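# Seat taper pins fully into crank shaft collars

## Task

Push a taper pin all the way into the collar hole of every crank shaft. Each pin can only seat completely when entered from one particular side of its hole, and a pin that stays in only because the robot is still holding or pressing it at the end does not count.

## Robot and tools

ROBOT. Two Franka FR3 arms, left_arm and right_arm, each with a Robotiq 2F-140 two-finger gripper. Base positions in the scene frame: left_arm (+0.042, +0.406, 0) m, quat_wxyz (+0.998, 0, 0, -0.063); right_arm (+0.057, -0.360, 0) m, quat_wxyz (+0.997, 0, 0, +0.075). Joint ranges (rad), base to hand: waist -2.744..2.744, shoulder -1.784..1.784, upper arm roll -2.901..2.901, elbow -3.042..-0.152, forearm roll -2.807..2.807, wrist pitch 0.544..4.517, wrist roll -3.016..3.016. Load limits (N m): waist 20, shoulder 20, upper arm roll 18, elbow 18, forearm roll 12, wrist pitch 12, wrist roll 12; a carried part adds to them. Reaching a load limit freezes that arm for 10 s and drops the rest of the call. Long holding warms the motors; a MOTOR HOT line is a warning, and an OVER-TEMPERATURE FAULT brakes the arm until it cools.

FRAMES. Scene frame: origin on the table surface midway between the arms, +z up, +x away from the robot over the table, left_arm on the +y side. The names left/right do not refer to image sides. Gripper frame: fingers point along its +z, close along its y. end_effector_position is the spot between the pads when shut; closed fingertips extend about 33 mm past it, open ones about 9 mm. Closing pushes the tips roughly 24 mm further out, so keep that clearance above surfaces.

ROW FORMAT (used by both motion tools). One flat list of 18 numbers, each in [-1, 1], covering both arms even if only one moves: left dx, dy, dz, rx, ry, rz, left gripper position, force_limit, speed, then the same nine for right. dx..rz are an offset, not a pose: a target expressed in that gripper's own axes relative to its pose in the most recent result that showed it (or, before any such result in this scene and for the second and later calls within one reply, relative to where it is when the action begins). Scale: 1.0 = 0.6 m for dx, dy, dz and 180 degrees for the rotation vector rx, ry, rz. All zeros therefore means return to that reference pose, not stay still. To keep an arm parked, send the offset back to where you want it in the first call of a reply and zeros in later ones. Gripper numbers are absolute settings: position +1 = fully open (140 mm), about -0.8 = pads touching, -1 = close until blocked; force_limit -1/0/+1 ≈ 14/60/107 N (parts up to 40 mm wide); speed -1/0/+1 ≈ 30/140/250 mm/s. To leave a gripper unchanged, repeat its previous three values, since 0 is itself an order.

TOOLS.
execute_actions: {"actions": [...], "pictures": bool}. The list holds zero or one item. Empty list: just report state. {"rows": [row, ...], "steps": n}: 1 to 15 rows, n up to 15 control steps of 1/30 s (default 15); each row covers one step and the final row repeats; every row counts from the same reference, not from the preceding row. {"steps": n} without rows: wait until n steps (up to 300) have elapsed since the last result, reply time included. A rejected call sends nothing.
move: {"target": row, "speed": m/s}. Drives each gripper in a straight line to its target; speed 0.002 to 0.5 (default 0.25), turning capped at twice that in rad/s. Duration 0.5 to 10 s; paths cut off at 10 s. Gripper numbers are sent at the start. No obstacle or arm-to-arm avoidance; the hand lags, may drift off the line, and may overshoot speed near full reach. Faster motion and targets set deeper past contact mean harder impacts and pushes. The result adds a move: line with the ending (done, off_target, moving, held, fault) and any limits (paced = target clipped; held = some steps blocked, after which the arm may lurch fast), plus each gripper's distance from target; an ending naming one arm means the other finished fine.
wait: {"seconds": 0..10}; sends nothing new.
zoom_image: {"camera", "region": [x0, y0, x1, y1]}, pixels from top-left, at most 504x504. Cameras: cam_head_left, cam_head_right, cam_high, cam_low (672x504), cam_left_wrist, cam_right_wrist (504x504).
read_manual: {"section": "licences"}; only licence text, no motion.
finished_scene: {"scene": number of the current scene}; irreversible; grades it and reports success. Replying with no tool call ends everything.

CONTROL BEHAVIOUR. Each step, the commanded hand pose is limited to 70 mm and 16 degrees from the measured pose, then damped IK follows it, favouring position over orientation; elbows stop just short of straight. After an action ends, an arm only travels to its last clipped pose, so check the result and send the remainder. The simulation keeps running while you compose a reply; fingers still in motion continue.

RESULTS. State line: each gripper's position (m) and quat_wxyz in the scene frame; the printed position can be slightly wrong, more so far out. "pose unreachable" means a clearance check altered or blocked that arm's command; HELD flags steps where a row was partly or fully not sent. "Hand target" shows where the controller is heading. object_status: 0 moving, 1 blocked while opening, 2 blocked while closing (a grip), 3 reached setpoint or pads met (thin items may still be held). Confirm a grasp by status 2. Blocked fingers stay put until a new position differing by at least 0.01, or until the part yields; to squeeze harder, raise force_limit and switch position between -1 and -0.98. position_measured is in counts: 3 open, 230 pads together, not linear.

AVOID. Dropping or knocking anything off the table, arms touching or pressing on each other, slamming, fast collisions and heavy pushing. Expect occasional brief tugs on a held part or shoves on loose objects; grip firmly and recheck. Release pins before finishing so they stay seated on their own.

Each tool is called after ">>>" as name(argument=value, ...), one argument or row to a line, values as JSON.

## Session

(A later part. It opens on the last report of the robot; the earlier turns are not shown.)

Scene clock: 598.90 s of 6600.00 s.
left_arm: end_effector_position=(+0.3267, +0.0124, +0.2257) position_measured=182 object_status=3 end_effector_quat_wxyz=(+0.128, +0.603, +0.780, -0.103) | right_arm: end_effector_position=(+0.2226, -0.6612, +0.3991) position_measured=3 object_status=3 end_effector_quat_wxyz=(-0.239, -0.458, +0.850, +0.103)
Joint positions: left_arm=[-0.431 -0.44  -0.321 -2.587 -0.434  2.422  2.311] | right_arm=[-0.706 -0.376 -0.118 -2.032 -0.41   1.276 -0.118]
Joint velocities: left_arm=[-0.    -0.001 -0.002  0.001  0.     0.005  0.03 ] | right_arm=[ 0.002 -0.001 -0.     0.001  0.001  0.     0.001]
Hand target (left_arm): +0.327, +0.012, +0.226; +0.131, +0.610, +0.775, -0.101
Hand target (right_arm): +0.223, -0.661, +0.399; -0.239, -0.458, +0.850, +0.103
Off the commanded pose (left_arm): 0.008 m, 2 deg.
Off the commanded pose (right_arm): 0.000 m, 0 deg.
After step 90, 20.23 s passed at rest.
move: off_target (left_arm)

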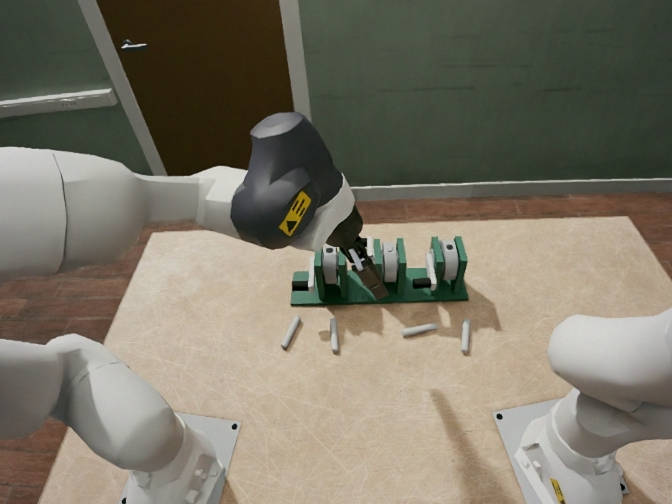

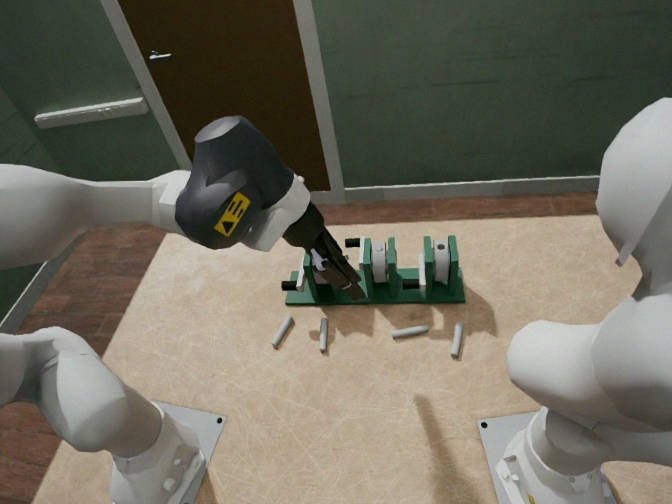

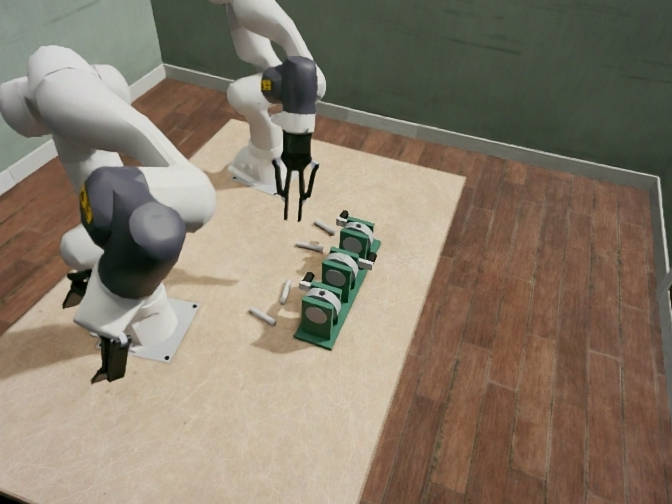

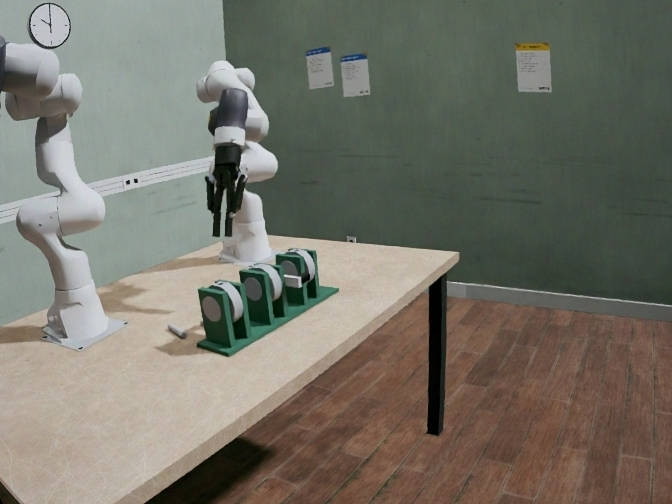

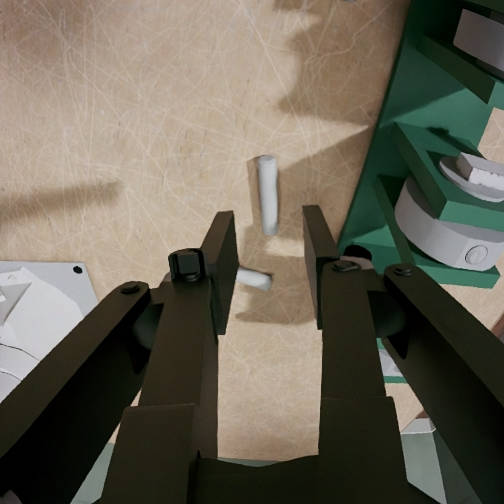

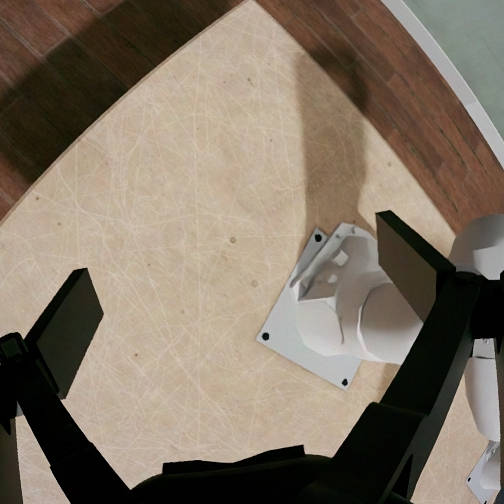

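>>> move(
  target=[-0.0117,0,0.278,0,-0.006,0,-0.42,0,-0.5,0,0,0,0,0,0,1,0,0],
  speed=0.15,
)

>>> zoom_image(
  camera="cam_left_wrist",
  region=[190,160,350,350],
)

Scene clock: 611.67 s of 6600.00 s.
left_arm: end_effector_position=(+0.3413, -0.0468, +0.0712) position_measured=182 object_status=3 end_effector_quat_wxyz=(+0.133, +0.606, +0.777, -0.107) | right_arm: end_effector_position=(+0.2226, -0.6612, +0.3991) position_measured=3 object_status=3 end_effector_quat_wxyz=(-0.239, -0.458, +0.850, +0.103)
Joint positions: left_arm=[-0.444  0.074 -0.418 -2.557 -0.429  2.927  2.32 ] | right_arm=[-0.706 -0.376 -0.118 -2.032 -0.41   1.276 -0.118]
Joint velocities: left_arm=[ 0.001  0.002  0.001  0.001  0.005  0.012 -0.01 ] | right_arm=[ 0.001  0.    -0.001  0.     0.002 -0.    -0.   ]
Hand target (left_arm): +0.342, -0.049, +0.072; +0.136, +0.605, +0.777, -0.107
Hand target (right_arm): +0.223, -0.661, +0.399; -0.239, -0.458, +0.850, +0.103
Off the commanded pose (left_arm): 0.001 m, 1 deg.
Off the commanded pose (right_arm): 0.000 m, 0 deg.
After step 90, 7.97 s passed at rest.
move: done

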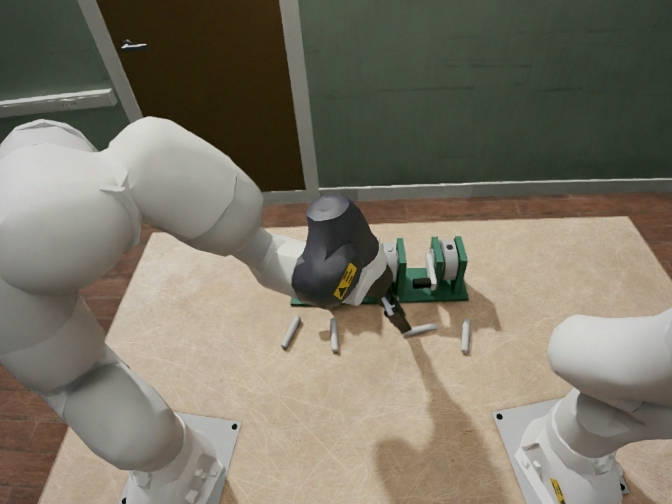

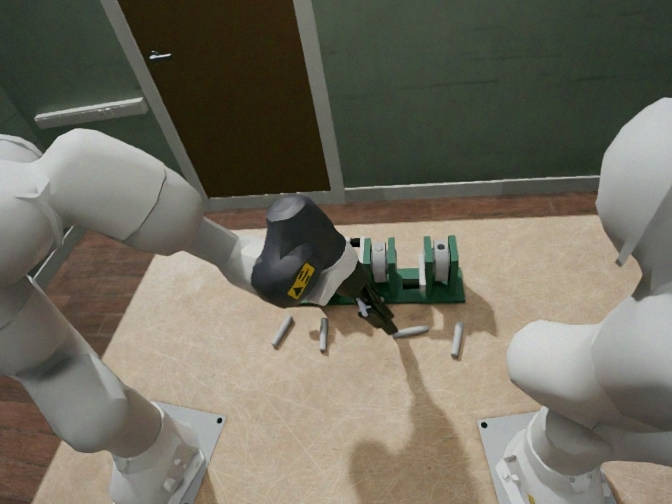

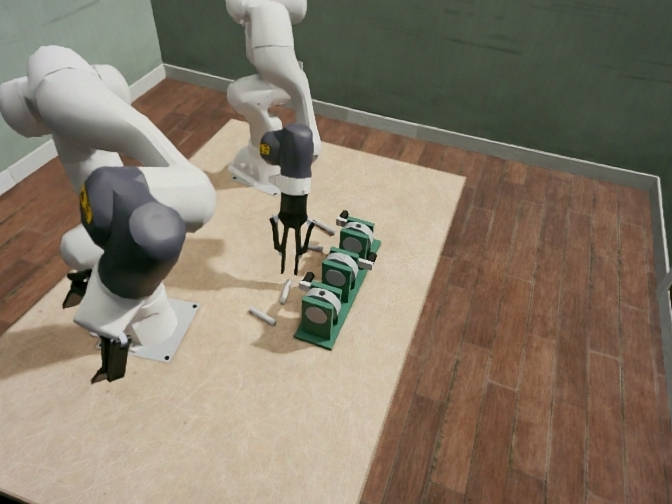

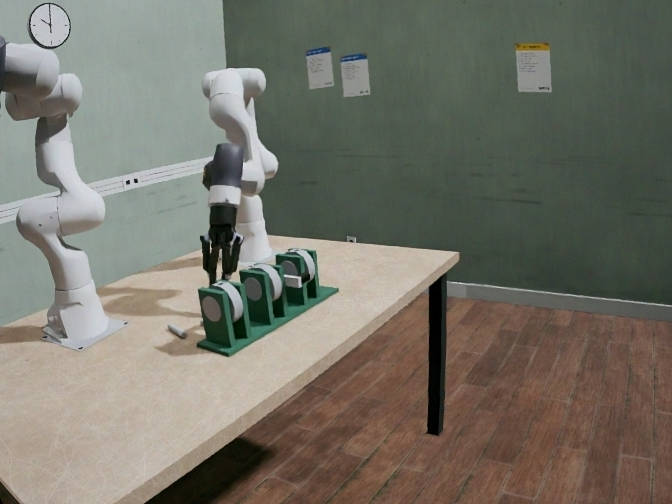

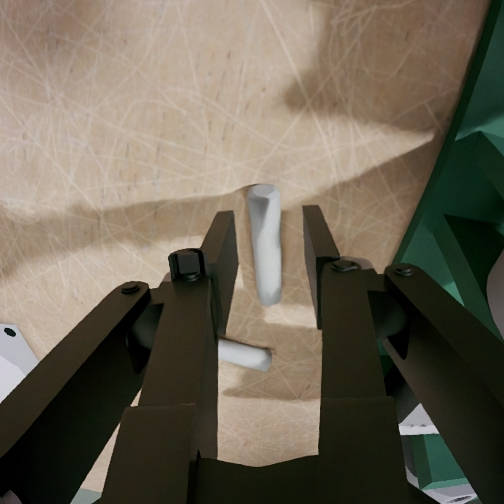

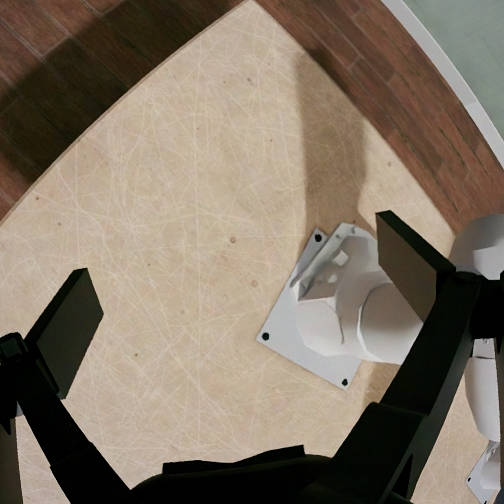

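Region (190, 160, 350, 350) of cam_left_wrist's 504x504 image, scaled by 2.653, with more detail than that image has; it fills the left 424 columns of this view, and the rest is white.

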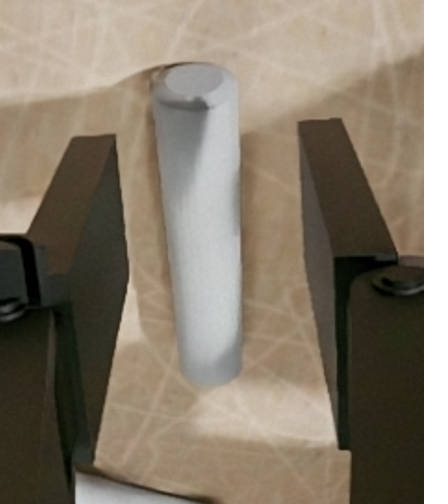

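>>> move(
  target=[0.003,-0.0035,0.0635,0,-0.002,0,-0.42,0,-0.5,0,0,0,0,0,0,1,0,0],
  speed=0.03,
)

Scene clock: 617.87 s of 6600.00 s.
left_arm: end_effector_position=(+0.3405, -0.0562, +0.0339) position_measured=182 object_status=3 end_effector_quat_wxyz=(+0.132, +0.607, +0.776, -0.109) | right_arm: end_effector_position=(+0.2226, -0.6612, +0.3991) position_measured=3 object_status=3 end_effector_quat_wxyz=(-0.239, -0.458, +0.850, +0.103)
Joint positions: left_arm=[-0.469  0.201 -0.404 -2.531 -0.407  3.027  2.316] | right_arm=[-0.706 -0.376 -0.118 -2.032 -0.41   1.276 -0.118]
Joint velocities: left_arm=[-0.01  -0.     0.01   0.007 -0.001  0.019 -0.002] | right_arm=[ 0.    -0.     0.001  0.001  0.     0.     0.001]
Hand target (left_arm): +0.342, -0.059, +0.035; +0.135, +0.606, +0.776, -0.109
Hand target (right_arm): +0.223, -0.661, +0.399; -0.239, -0.458, +0.850, +0.103
Off the commanded pose (left_arm): 0.002 m, 0 deg.
Off the commanded pose (right_arm): 0.000 m, 0 deg.
After step 90, 1.67 s passed at rest.
move: done

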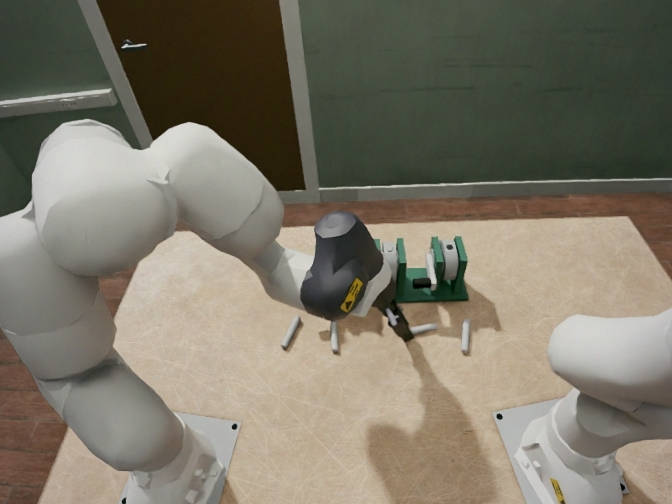

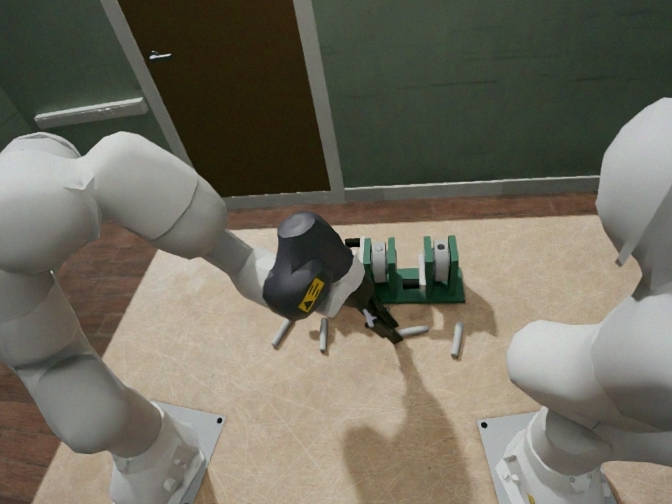

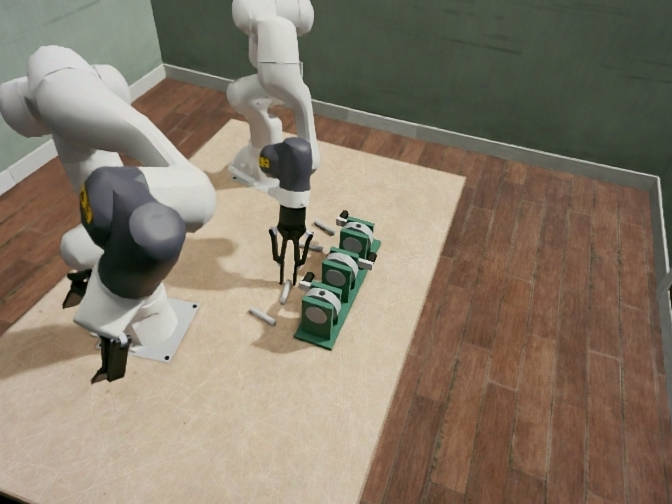

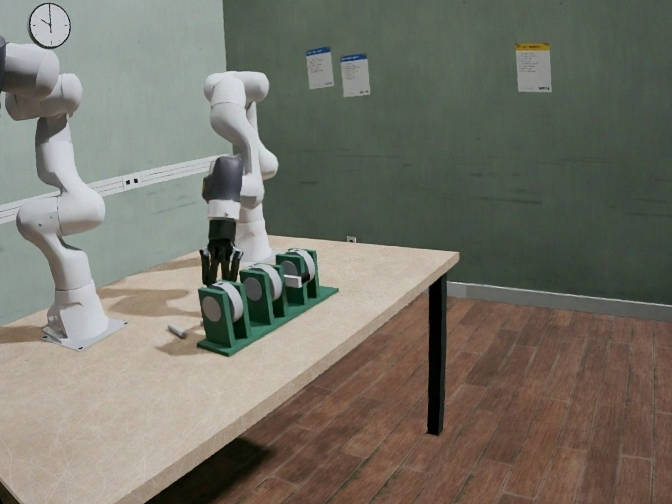

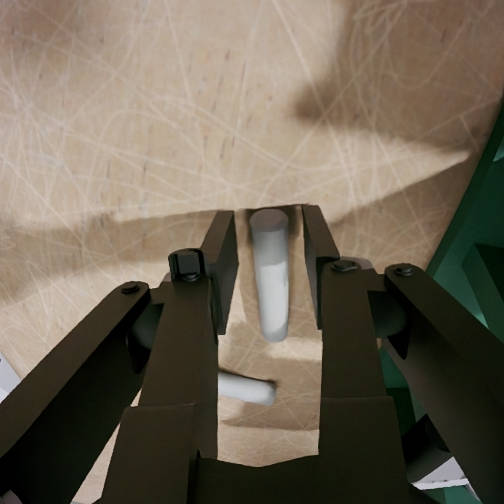

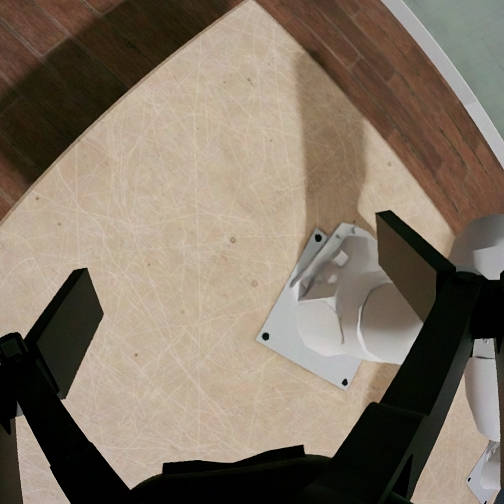

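>>> move(
  target=[-0.004,0.001,0.001,0,0,0,-1,0,-0.7,0,0,0,0,0,0,1,0,0],
  speed=0.01,
)

Scene clock: 622.33 s of 6600.00 s.
left_arm: end_effector_position=(+0.3431, -0.0574, +0.0348) position_measured=209 object_status=2 end_effector_quat_wxyz=(+0.133, +0.606, +0.776, -0.108) | right_arm: end_effector_position=(+0.2226, -0.6612, +0.3991) position_measured=3 object_status=3 end_effector_quat_wxyz=(-0.239, -0.458, +0.850, +0.103)
Joint positions: left_arm=[-0.476  0.203 -0.395 -2.526 -0.405  3.028  2.316] | right_arm=[-0.706 -0.376 -0.118 -2.032 -0.41   1.276 -0.118]
Joint velocities: left_arm=[-0.007 -0.001  0.007  0.002 -0.    -0.002 -0.002] | right_arm=[-0.    -0.001  0.     0.001 -0.001  0.001 -0.001]
Hand target (left_arm): +0.342, -0.058, +0.034; +0.132, +0.607, +0.776, -0.109
Hand target (right_arm): +0.223, -0.661, +0.399; -0.239, -0.458, +0.850, +0.103
Off the commanded pose (left_arm): 0.002 m, 0 deg.
Off the commanded pose (right_arm): 0.000 m, 0 deg.
After step 90, 0.77 s passed at rest.
move: done

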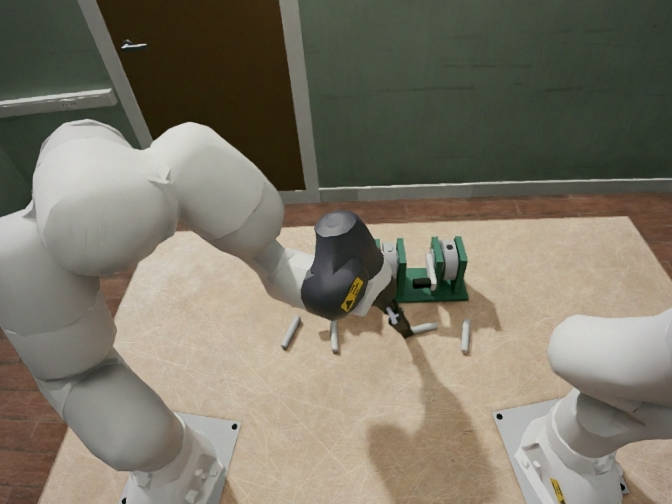

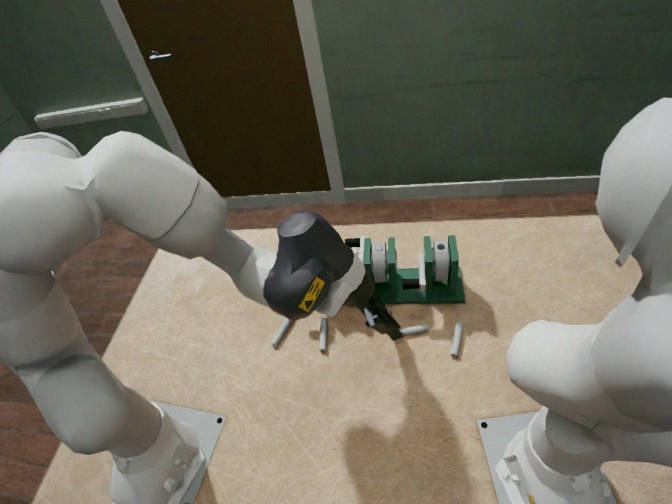

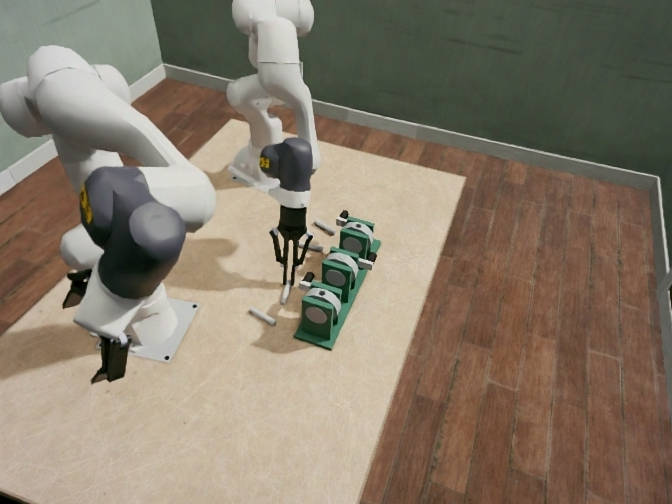

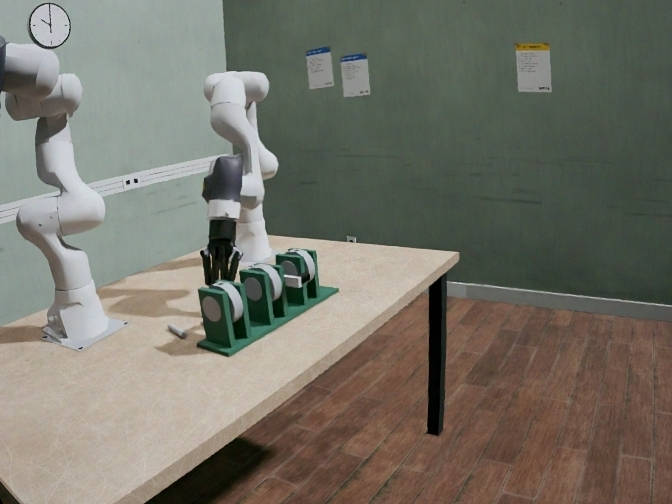

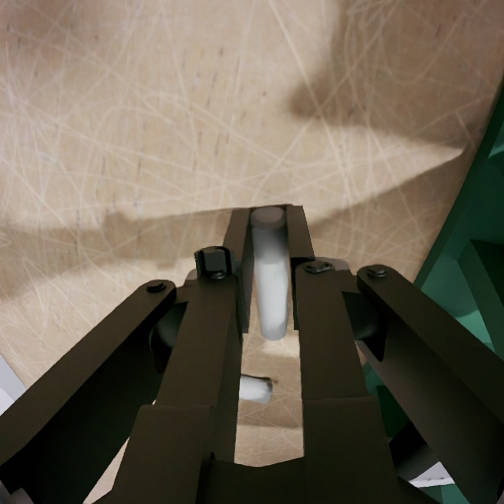

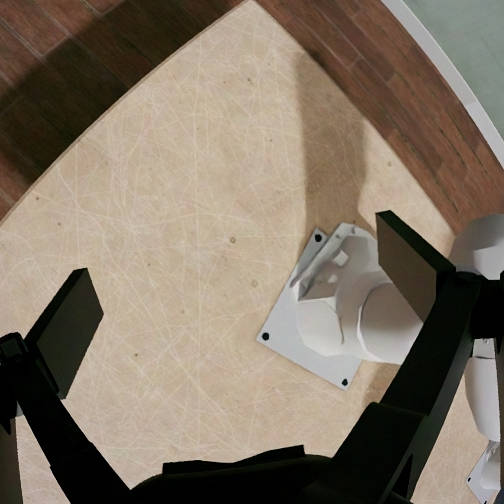

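>>> move(
  target=[-0.1068,-0.002,-0.297,0,0,0,-1,0,-0.7,0,0,0,0,0,0,1,0,0],
  speed=0.2,
)

>>> move(
  target=[0.2247,0.3045,-0.141,0.3914,0.0782,-0.8546,-1,0,-0.7,0,0,0,0,0,0,1,0,0],
  speed=0.3,
)

Scene clock: 636.23 s of 6600.00 s.
left_arm: end_effector_position=(+0.3420, -0.0531, +0.2211) position_measured=209 object_status=2 end_effector_quat_wxyz=(+0.133, +0.606, +0.776, -0.108) | right_arm: end_effector_position=(+0.2226, -0.6612, +0.3991) position_measured=3 object_status=3 end_effector_quat_wxyz=(-0.239, -0.458, +0.850, +0.103)
Joint positions: left_arm=[-0.452 -0.242 -0.362 -2.433 -0.368  2.496  2.216] | right_arm=[-0.706 -0.376 -0.118 -2.032 -0.41   1.276 -0.118]
Joint velocities: left_arm=[-0.001 -0.001 -0.     0.001  0.003 -0.013 -0.015] | right_arm=[ 0.001 -0.    -0.     0.     0.     0.     0.001]
Hand target (left_arm): +0.343, -0.053, +0.223; +0.134, +0.603, +0.779, -0.108
Hand target (right_arm): +0.223, -0.661, +0.399; -0.239, -0.458, +0.850, +0.103
Off the commanded pose (left_arm): 0.005 m, 0 deg.
Off the commanded pose (right_arm): 0.000 m, 0 deg.
After step 90, 9.23 s passed at rest.
move: off_target (left_arm)

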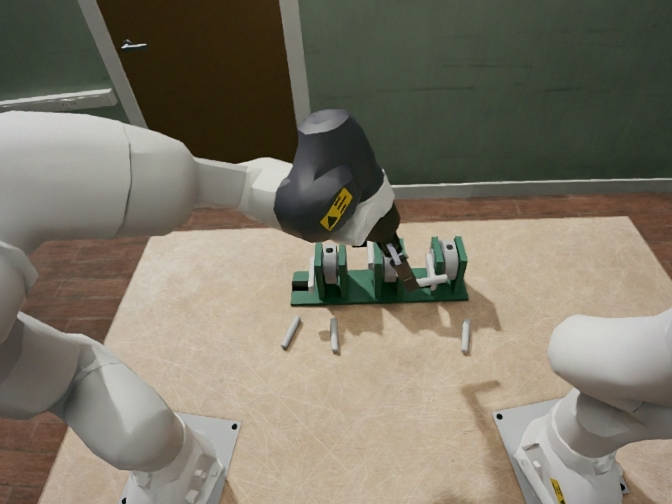

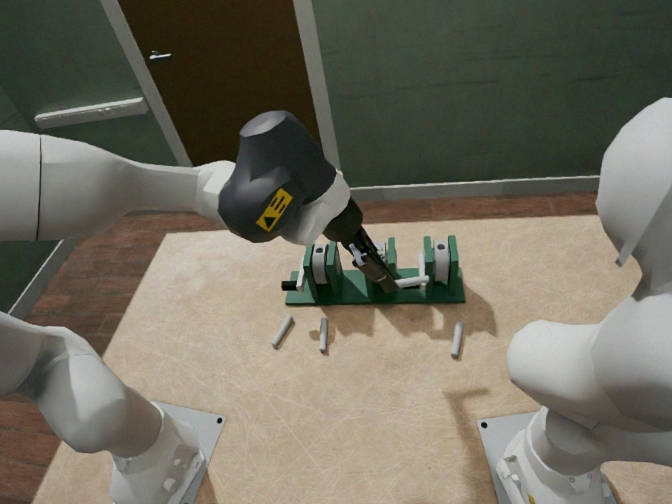

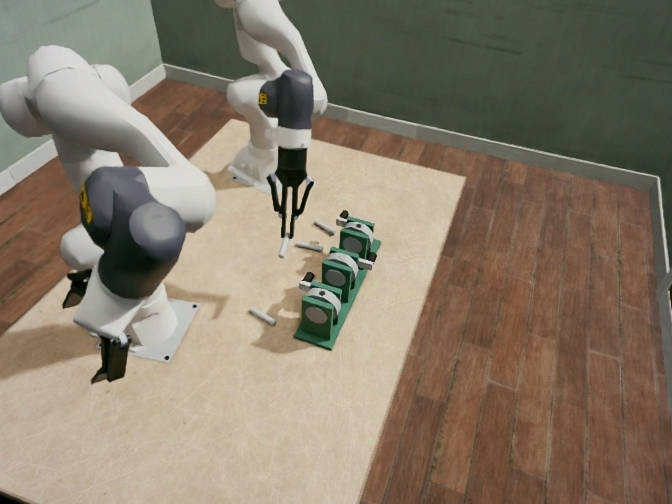

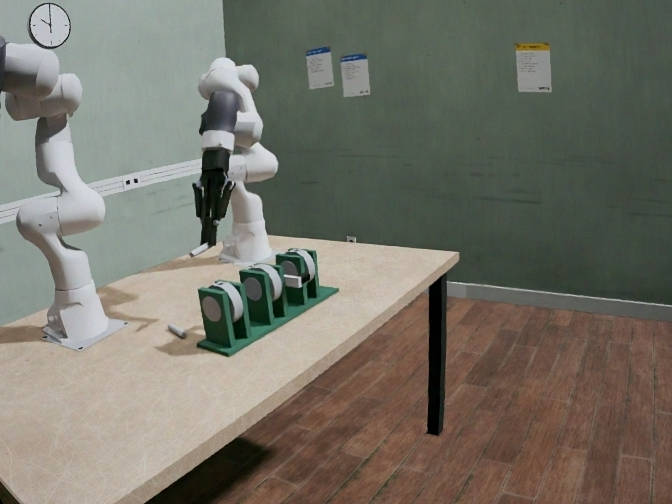

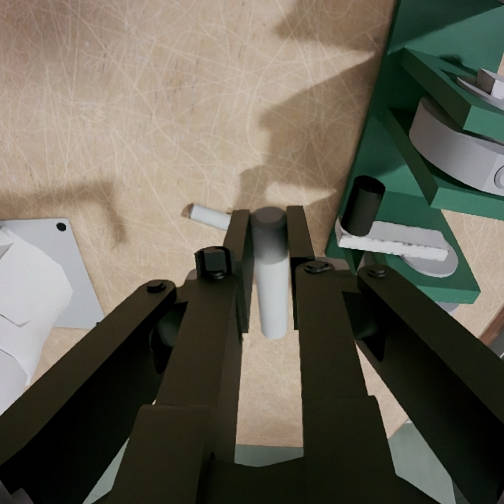

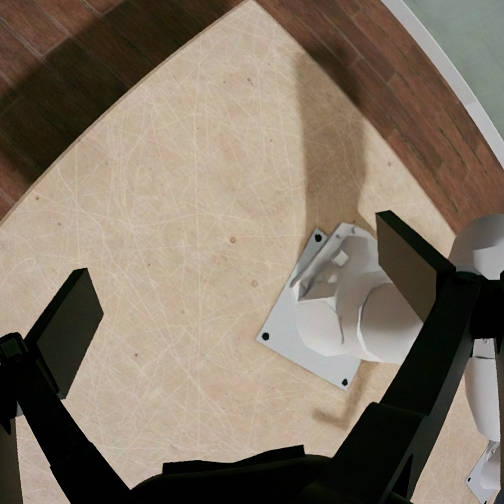

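Scene clock: 642.10 s of 6600.00 s.
left_arm: end_effector_position=(+0.4729, +0.1334, +0.2539) position_measured=209 object_status=2 end_effector_quat_wxyz=(+0.411, +0.571, -0.585, +0.404) | right_arm: end_effector_position=(+0.2226, -0.6612, +0.3991) position_measured=3 object_status=3 end_effector_quat_wxyz=(-0.239, -0.458, +0.850, +0.103)
Joint positions: left_arm=[-0.05  -0.072  0.191 -2.487 -1.304  1.812  0.823] | right_arm=[-0.706 -0.376 -0.118 -2.032 -0.41   1.276 -0.118]
Joint velocities: left_arm=[-0.001  0.    -0.001  0.001  0.002  0.002 -0.031] | right_arm=[ 0.    -0.001  0.001  0.    -0.    -0.001  0.   ]
Hand target (left_arm): +0.474, +0.134, +0.255; +0.412, +0.576, -0.579, +0.404
Hand target (right_arm): +0.223, -0.661, +0.399; -0.239, -0.458, +0.850, +0.103
Off the commanded pose (left_arm): 0.012 m, 2 deg.
Off the commanded pose (right_arm): 0.000 m, 0 deg.
move: off_target (left_arm)

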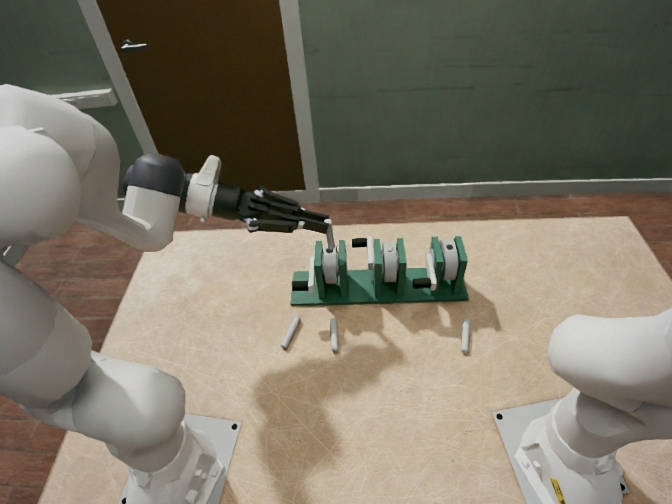

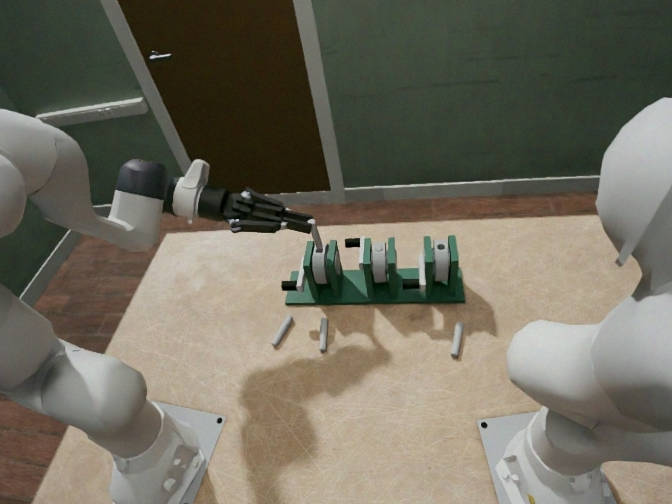

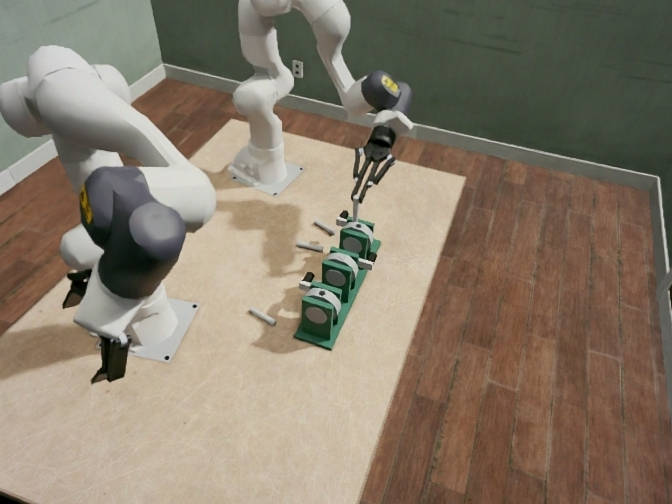

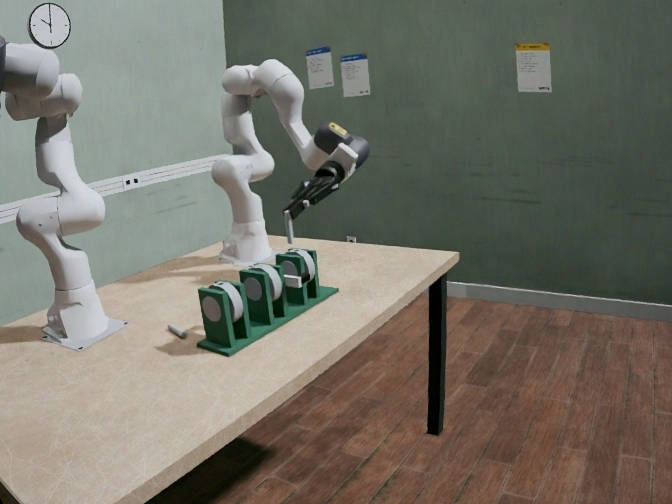

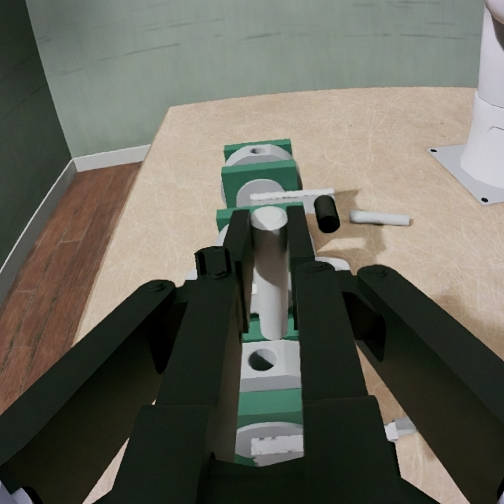

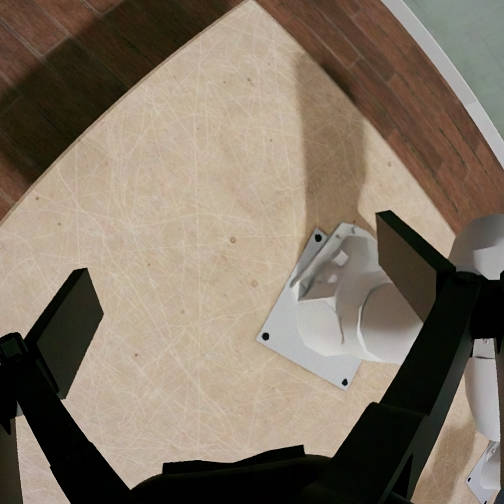

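>>> move(
  target=[-0.0307,-0.018,0.003,0.0062,-0.0076,-0.0034,-1,0,-0.7,0,0,0,0,0,0,1,0,0],
  speed=0.03,
)

>>> zoom_image(
  camera="cam_left_wrist",
  region=[200,280,330,410],
)

>>> zoom_image(
  camera="cam_head_right",
  region=[285,203,355,273],
)

>>> zoom_image(
  camera="cam_head_left",
  region=[295,203,365,273],
)

Scene clock: 649.20 s of 6600.00 s.
left_arm: end_effector_position=(+0.4814, +0.1385, +0.2350) position_measured=209 object_status=2 end_effector_quat_wxyz=(+0.403, +0.585, -0.581, +0.397) | right_arm: end_effector_position=(+0.2226, -0.6612, +0.3991) position_measured=3 object_status=3 end_effector_quat_wxyz=(-0.239, -0.458, +0.850, +0.103)
Joint positions: left_arm=[-0.05  -0.034  0.191 -2.477 -1.31   1.842  0.829] | right_arm=[-0.706 -0.376 -0.118 -2.032 -0.41   1.276 -0.118]
Joint velocities: left_arm=[ 0.     0.001 -0.     0.002 -0.002  0.008  0.011] | right_arm=[ 0.     0.001 -0.001 -0.     0.002 -0.001  0.   ]
Hand target (left_arm): +0.484, +0.138, +0.236; +0.400, +0.583, -0.582, +0.401
Hand target (right_arm): +0.223, -0.661, +0.399; -0.239, -0.458, +0.850, +0.103
Off the commanded pose (left_arm): 0.003 m, 1 deg.
Off the commanded pose (right_arm): 0.000 m, 0 deg.
After step 90, 3.10 s passed at rest.
move: done

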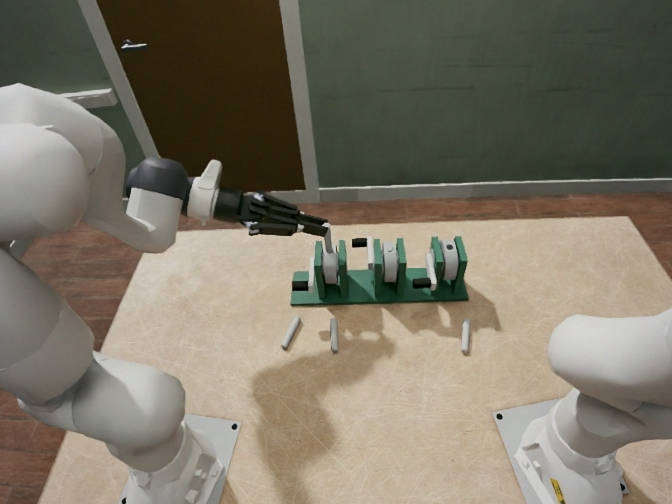

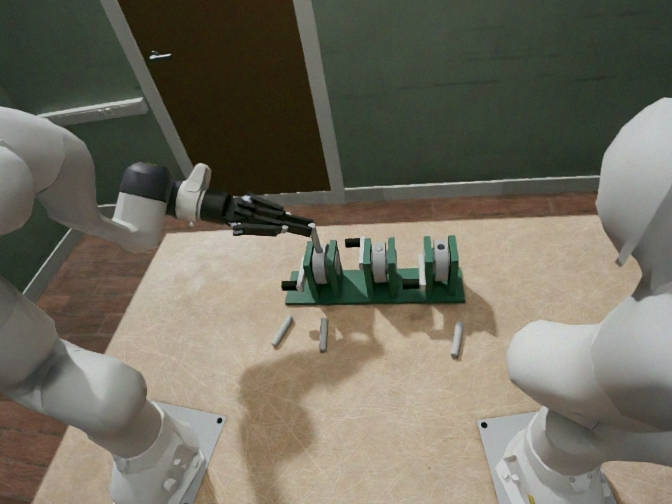

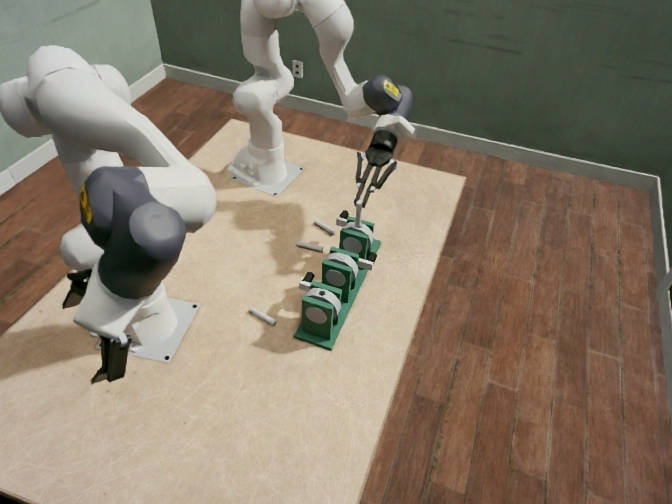

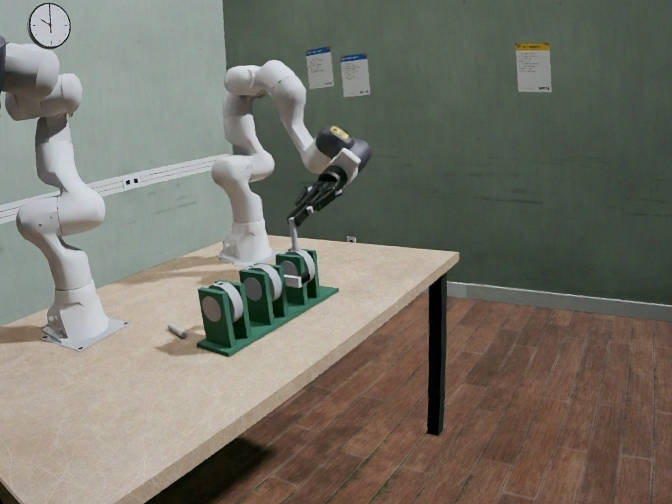

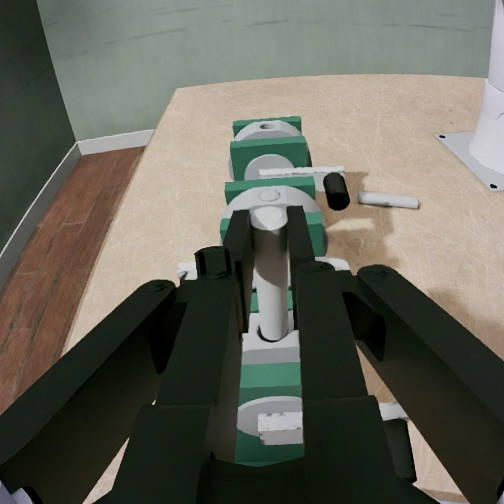

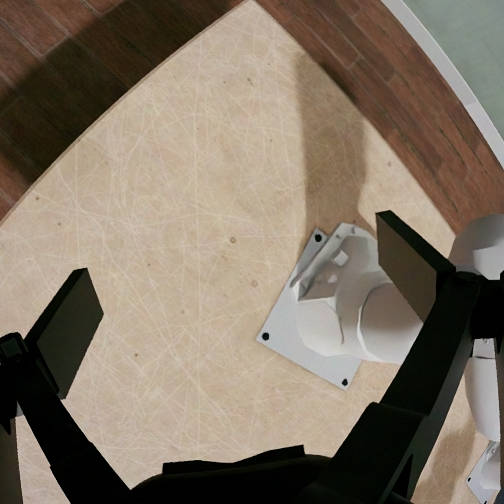

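Region (200, 280, 330, 410) of cam_left_wrist's 504x504 image, scaled by 3.877, with more detail than that image has.

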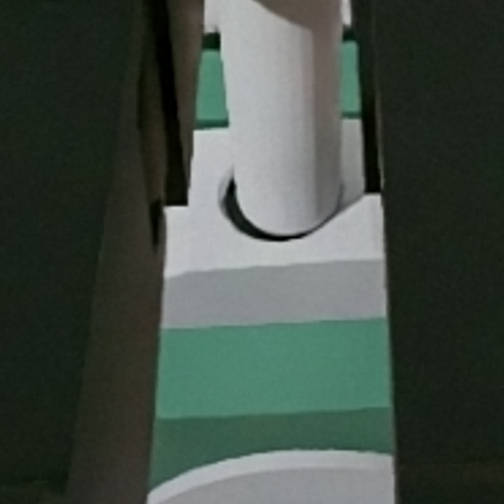

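Region (285, 203, 355, 273) of cam_head_right's 672x504 image, scaled by 7.200, with more detail than that image has.

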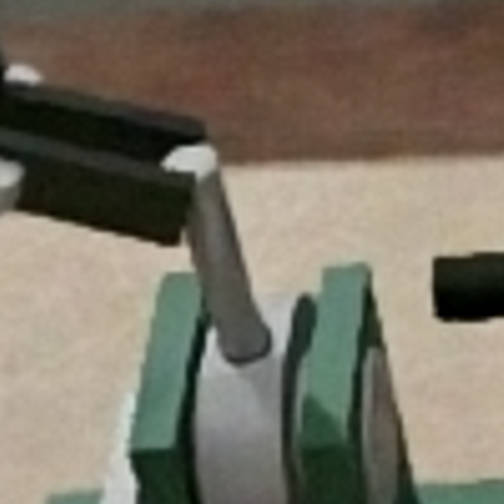

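Region (295, 203, 365, 273) of cam_head_left's 672x504 image, scaled by 7.200, with more detail than that image has.

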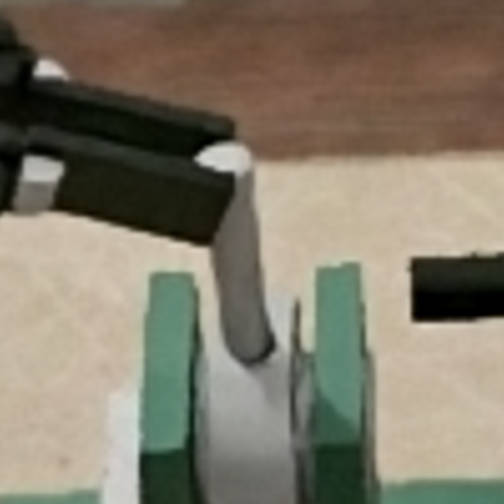

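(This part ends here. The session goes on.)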